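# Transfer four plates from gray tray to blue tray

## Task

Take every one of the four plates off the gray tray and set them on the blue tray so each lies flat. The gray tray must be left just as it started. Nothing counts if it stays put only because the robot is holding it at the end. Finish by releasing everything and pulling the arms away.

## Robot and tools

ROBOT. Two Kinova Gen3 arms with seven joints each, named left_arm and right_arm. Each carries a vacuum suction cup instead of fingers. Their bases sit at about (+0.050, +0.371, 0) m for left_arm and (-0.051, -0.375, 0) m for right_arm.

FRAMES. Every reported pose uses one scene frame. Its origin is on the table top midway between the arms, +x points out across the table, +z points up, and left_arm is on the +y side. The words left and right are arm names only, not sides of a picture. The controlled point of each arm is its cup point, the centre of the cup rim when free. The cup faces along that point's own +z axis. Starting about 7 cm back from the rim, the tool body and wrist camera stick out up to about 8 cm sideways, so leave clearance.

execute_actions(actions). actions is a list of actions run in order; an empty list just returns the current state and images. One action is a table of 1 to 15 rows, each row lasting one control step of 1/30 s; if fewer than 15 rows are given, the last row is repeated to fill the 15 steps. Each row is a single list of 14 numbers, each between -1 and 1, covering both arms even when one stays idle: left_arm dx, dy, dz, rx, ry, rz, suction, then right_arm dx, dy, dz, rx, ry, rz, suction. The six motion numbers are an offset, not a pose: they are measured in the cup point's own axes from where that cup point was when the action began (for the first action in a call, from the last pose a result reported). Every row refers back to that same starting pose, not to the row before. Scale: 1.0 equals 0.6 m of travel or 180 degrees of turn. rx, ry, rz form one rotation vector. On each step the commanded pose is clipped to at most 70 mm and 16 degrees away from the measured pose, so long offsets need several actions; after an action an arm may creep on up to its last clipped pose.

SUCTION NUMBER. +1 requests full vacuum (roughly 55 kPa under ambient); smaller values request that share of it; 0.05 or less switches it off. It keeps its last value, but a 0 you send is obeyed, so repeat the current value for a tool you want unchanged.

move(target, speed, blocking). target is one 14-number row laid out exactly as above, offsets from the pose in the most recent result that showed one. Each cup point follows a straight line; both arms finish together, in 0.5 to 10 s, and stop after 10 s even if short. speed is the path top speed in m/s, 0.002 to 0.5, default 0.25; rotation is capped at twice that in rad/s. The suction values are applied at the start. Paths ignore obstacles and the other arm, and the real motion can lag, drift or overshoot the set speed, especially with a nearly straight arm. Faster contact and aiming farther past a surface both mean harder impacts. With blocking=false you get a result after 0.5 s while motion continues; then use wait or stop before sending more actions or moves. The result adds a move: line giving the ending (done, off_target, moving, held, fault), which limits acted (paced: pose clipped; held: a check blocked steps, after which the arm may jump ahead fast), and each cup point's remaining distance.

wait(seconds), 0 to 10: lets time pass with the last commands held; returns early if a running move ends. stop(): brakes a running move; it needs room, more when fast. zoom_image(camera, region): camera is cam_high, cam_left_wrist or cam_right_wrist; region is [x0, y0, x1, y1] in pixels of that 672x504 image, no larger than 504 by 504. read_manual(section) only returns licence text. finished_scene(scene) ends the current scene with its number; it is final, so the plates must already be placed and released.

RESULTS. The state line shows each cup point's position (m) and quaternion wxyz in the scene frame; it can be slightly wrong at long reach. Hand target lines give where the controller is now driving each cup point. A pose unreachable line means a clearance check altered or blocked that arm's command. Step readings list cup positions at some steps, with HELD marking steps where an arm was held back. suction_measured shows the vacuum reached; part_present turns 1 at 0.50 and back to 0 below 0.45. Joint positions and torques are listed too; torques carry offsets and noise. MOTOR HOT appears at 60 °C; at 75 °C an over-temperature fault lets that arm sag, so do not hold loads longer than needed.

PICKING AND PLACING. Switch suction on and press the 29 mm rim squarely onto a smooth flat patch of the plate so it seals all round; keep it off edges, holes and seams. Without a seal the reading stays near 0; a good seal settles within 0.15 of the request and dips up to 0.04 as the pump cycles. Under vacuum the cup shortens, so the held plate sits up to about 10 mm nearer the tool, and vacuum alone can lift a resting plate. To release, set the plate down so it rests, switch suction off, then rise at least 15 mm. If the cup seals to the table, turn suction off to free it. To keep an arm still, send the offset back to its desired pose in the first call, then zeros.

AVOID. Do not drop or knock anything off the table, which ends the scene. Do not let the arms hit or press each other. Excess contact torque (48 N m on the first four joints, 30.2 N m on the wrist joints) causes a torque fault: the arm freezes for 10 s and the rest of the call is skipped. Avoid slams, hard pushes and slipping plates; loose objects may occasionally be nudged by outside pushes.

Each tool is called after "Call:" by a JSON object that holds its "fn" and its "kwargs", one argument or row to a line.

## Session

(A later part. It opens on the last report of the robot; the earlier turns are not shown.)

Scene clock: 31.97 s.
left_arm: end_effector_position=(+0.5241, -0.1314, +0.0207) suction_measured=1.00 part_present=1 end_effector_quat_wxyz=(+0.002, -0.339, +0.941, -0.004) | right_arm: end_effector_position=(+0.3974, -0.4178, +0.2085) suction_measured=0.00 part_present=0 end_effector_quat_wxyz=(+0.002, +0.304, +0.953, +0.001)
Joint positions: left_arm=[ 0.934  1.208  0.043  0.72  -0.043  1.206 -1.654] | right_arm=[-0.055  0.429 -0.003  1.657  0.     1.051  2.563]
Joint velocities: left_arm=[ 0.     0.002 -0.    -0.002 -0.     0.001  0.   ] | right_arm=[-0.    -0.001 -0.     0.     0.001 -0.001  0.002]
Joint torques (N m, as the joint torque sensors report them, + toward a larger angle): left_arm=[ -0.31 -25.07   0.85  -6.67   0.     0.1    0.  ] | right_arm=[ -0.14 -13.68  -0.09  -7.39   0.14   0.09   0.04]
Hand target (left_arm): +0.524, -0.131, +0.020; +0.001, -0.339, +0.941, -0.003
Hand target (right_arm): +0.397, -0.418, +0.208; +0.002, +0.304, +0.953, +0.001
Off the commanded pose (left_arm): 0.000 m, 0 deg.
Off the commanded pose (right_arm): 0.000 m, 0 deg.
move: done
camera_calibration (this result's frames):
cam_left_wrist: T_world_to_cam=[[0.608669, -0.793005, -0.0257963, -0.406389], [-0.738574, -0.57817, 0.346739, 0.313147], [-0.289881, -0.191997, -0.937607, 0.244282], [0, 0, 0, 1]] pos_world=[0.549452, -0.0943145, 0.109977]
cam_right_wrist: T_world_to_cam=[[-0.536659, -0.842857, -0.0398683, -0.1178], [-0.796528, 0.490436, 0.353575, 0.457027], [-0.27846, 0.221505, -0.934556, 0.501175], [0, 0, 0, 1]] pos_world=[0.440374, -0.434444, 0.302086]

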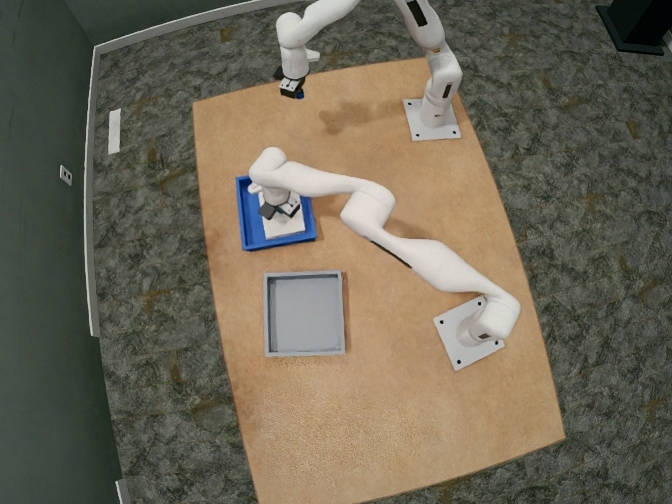

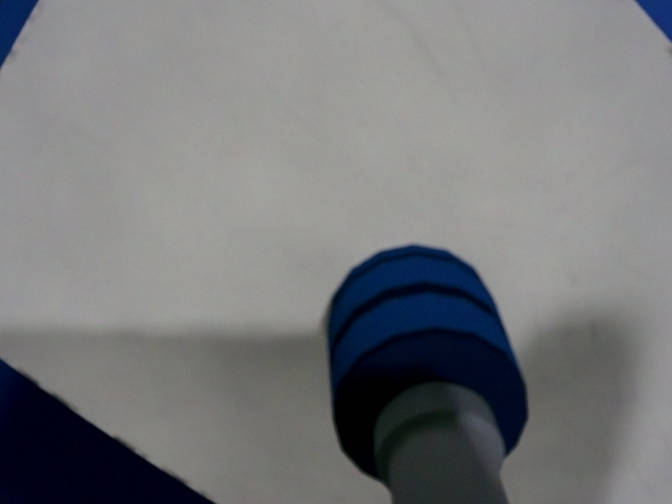

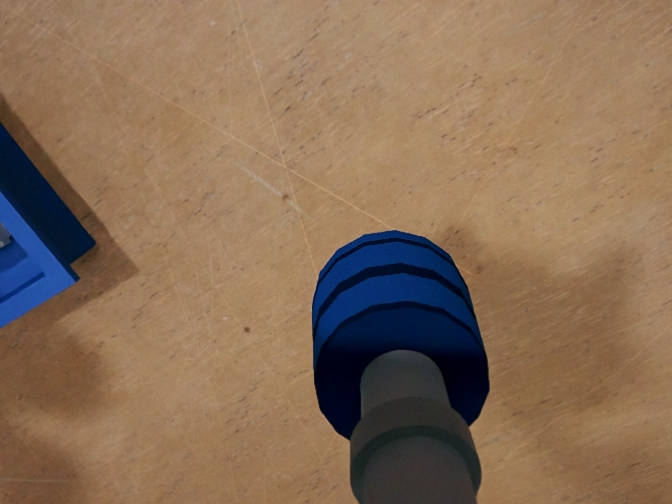

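Call:
{"fn": "execute_actions", "kwargs": {
  "actions": [
    [[0,0,0,0,0,0,0,0,0,0,0,0,0,0],[0,0,0,0,0,0,0,0,0,0,0,0,0,0],[0,0,0,0,0,0,0,0,0,0,0,0,0,0],[0,0,0,0,0,0,0,0,0,0,0,0,0,0],[0,0,0,0,0,0,0,0,0,0,0,0,0,0],[0,0,0,0,0,0,0,0,0,0,0,0,0,0],[0,0,-0.105,0,0,0,0,0,0,0,0,0,0,0]]
  ]
}}

Call:
{"fn": "move", "kwargs": {
  "target": [0.1,0.4,-0.22,0,0,0,0,0,0,0,0,0,0,0],
  "speed": 0.4
}}

Scene clock: 32.83 s.
left_arm: end_effector_position=(+0.5240, -0.1314, +0.0830) suction_measured=0.01 part_present=0 end_effector_quat_wxyz=(+0.002, -0.339, +0.941, -0.004) | right_arm: end_effector_position=(+0.3974, -0.4178, +0.2085) suction_measured=0.00 part_present=0 end_effector_quat_wxyz=(+0.002, +0.304, +0.953, +0.001)
Joint positions: left_arm=[ 0.934  1.14   0.047  0.669 -0.044  1.324 -1.655] | right_arm=[-0.055  0.429 -0.003  1.657  0.     1.051  2.563]
Joint velocities: left_arm=[-0.     0.003 -0.001  0.01  -0.001  0.04   0.002] | right_arm=[-0.001 -0.001  0.002  0.    -0.002  0.001 -0.001]
Joint torques (N m, as the joint torque sensors report them, + toward a larger angle): left_arm=[ -0.85 -26.38   0.61  -6.74  -0.16  -0.19   0.04] | right_arm=[ -0.2  -13.55   0.09  -7.39   0.15   0.05   0.1 ]
Hand target (left_arm): +0.524, -0.131, +0.084; +0.002, -0.339, +0.941, -0.004
Hand target (right_arm): +0.397, -0.418, +0.208; +0.002, +0.304, +0.953, +0.001
Off the commanded pose (left_arm): 0.001 m, 0 deg.
Off the commanded pose (right_arm): 0.000 m, 0 deg.
Step readings (end_effector_position):
0: left_arm (+0.5241, -0.1314, +0.0207) | right_arm (+0.3974, -0.4178, +0.2085)
1: left_arm (+0.5242, -0.1314, +0.0208) | right_arm (+0.3974, -0.4178, +0.2085)
2: left_arm (+0.5244, -0.1317, +0.0216) | right_arm (+0.3974, -0.4178, +0.2085)
4: left_arm (+0.5250, -0.1323, +0.0233) | right_arm (+0.3974, -0.4178, +0.2085)
8: left_arm (+0.5252, -0.1324, +0.0294) | right_arm (+0.3974, -0.4178, +0.2085)
15: end_effector_position above
camera_calibration (this result's frames):
cam_left_wrist: T_world_to_cam=[[0.608585, -0.793085, -0.0253318, -0.404738], [-0.738657, -0.577903, 0.347007, 0.291493], [-0.289846, -0.192472, -0.93752, 0.302535], [0, 0, 0, 1]] pos_world=[0.54932, -0.0943074, 0.17223]
cam_right_wrist: T_world_to_cam=[[-0.536659, -0.842857, -0.0398687, -0.1178], [-0.796528, 0.490436, 0.353574, 0.457028], [-0.278459, 0.221505, -0.934556, 0.501175], [0, 0, 0, 1]] pos_world=[0.440374, -0.434444, 0.302086]

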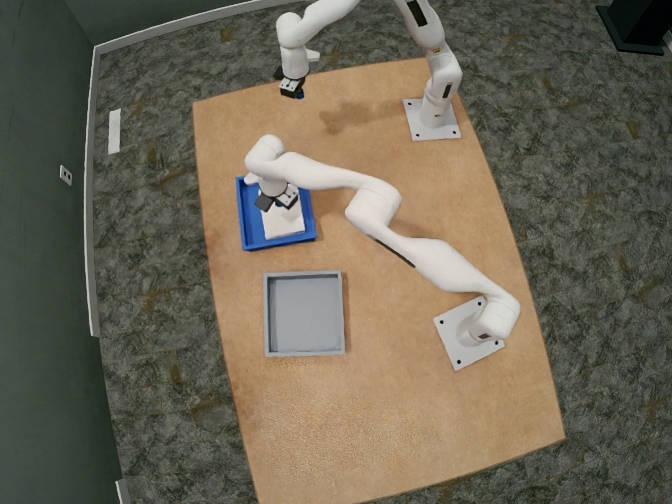

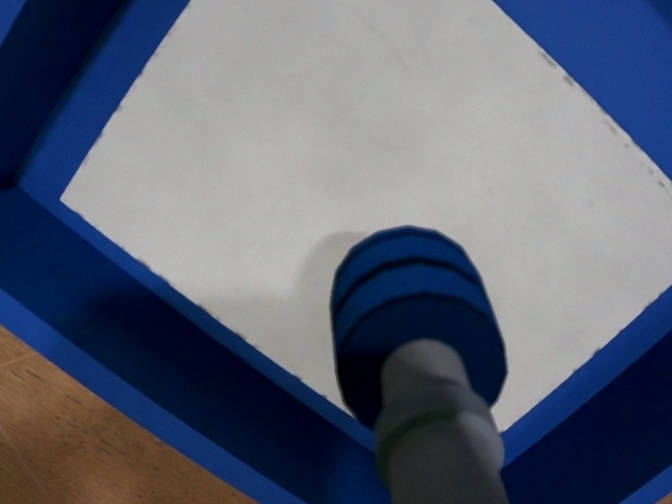

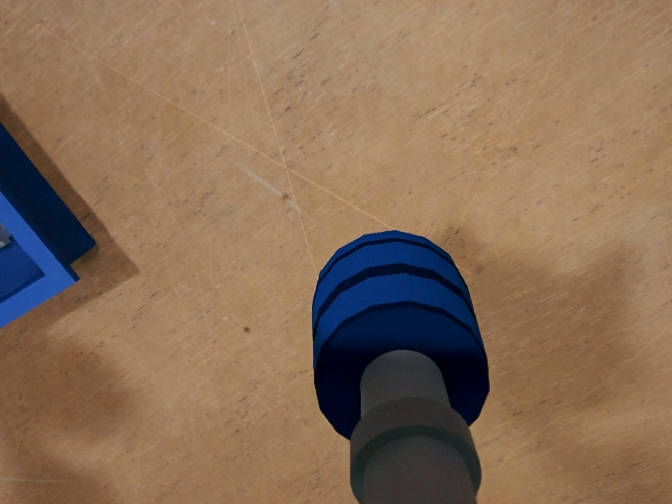

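Scene clock: 34.27 s.
left_arm: end_effector_position=(+0.3240, +0.0153, +0.2135) suction_measured=0.01 part_present=0 end_effector_quat_wxyz=(+0.001, -0.340, +0.940, -0.004) | right_arm: end_effector_position=(+0.3974, -0.4178, +0.2085) suction_measured=0.00 part_present=0 end_effector_quat_wxyz=(+0.002, +0.304, +0.953, +0.001)
Joint positions: left_arm=[ 0.992  0.418  0.05   1.659 -0.022  1.057 -1.569] | right_arm=[-0.055  0.429 -0.003  1.657  0.     1.051  2.563]
Joint velocities: left_arm=[-0.    -0.005  0.     0.    -0.002 -0.     0.   ] | right_arm=[ 0.    -0.002  0.002  0.     0.    -0.001  0.001]
Joint torques (N m, as the joint torque sensors report them, + toward a larger angle): left_arm=[ -0.42 -14.3    0.62  -6.03  -0.04   0.07   0.05] | right_arm=[ -0.26 -13.73   0.15  -7.27   0.08  -0.01   0.01]
Hand target (left_arm): +0.324, +0.015, +0.214; +0.001, -0.340, +0.940, -0.004
Hand target (right_arm): +0.397, -0.418, +0.208; +0.002, +0.304, +0.953, +0.001
Off the commanded pose (left_arm): 0.001 m, 0 deg.
Off the commanded pose (right_arm): 0.000 m, 0 deg.
move: done; limits=paced
camera_calibration (this result's frames):
cam_left_wrist: T_world_to_cam=[[0.610157, -0.791865, -0.025639, -0.16385], [-0.736927, -0.579115, 0.348661, 0.182359], [-0.29094, -0.193844, -0.936898, 0.395372], [0, 0, 0, 1]] pos_world=[0.349389, 0.0525, 0.302641]
cam_right_wrist: T_world_to_cam=[[-0.536659, -0.842857, -0.0398689, -0.117799], [-0.796529, 0.490436, 0.353574, 0.457029], [-0.278459, 0.221505, -0.934557, 0.501174], [0, 0, 0, 1]] pos_world=[0.440375, -0.434444, 0.302086]

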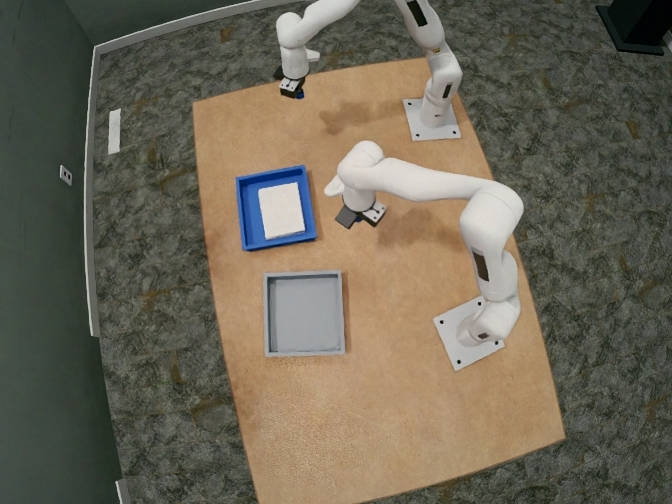

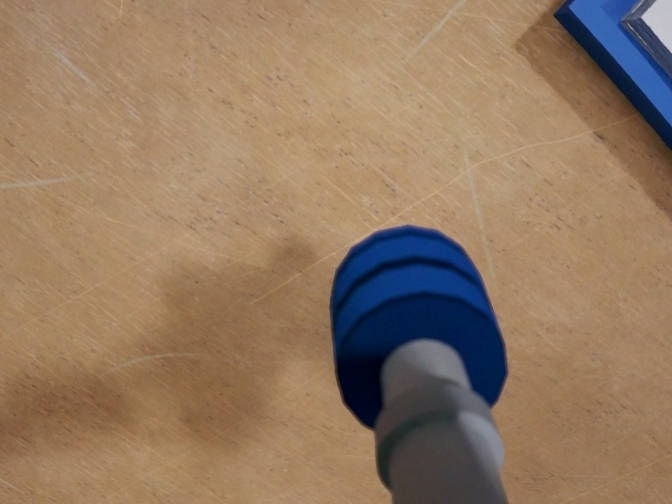

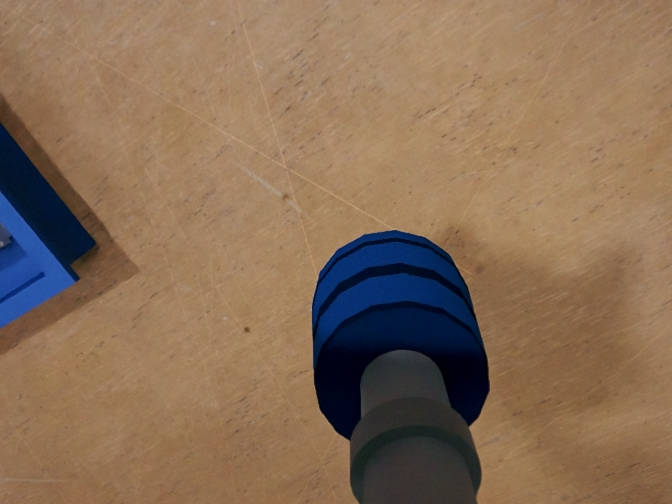

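Call:
{"fn": "finished_scene", "kwargs": {
  "scene": 1
}}

The scene is finished: the task was done.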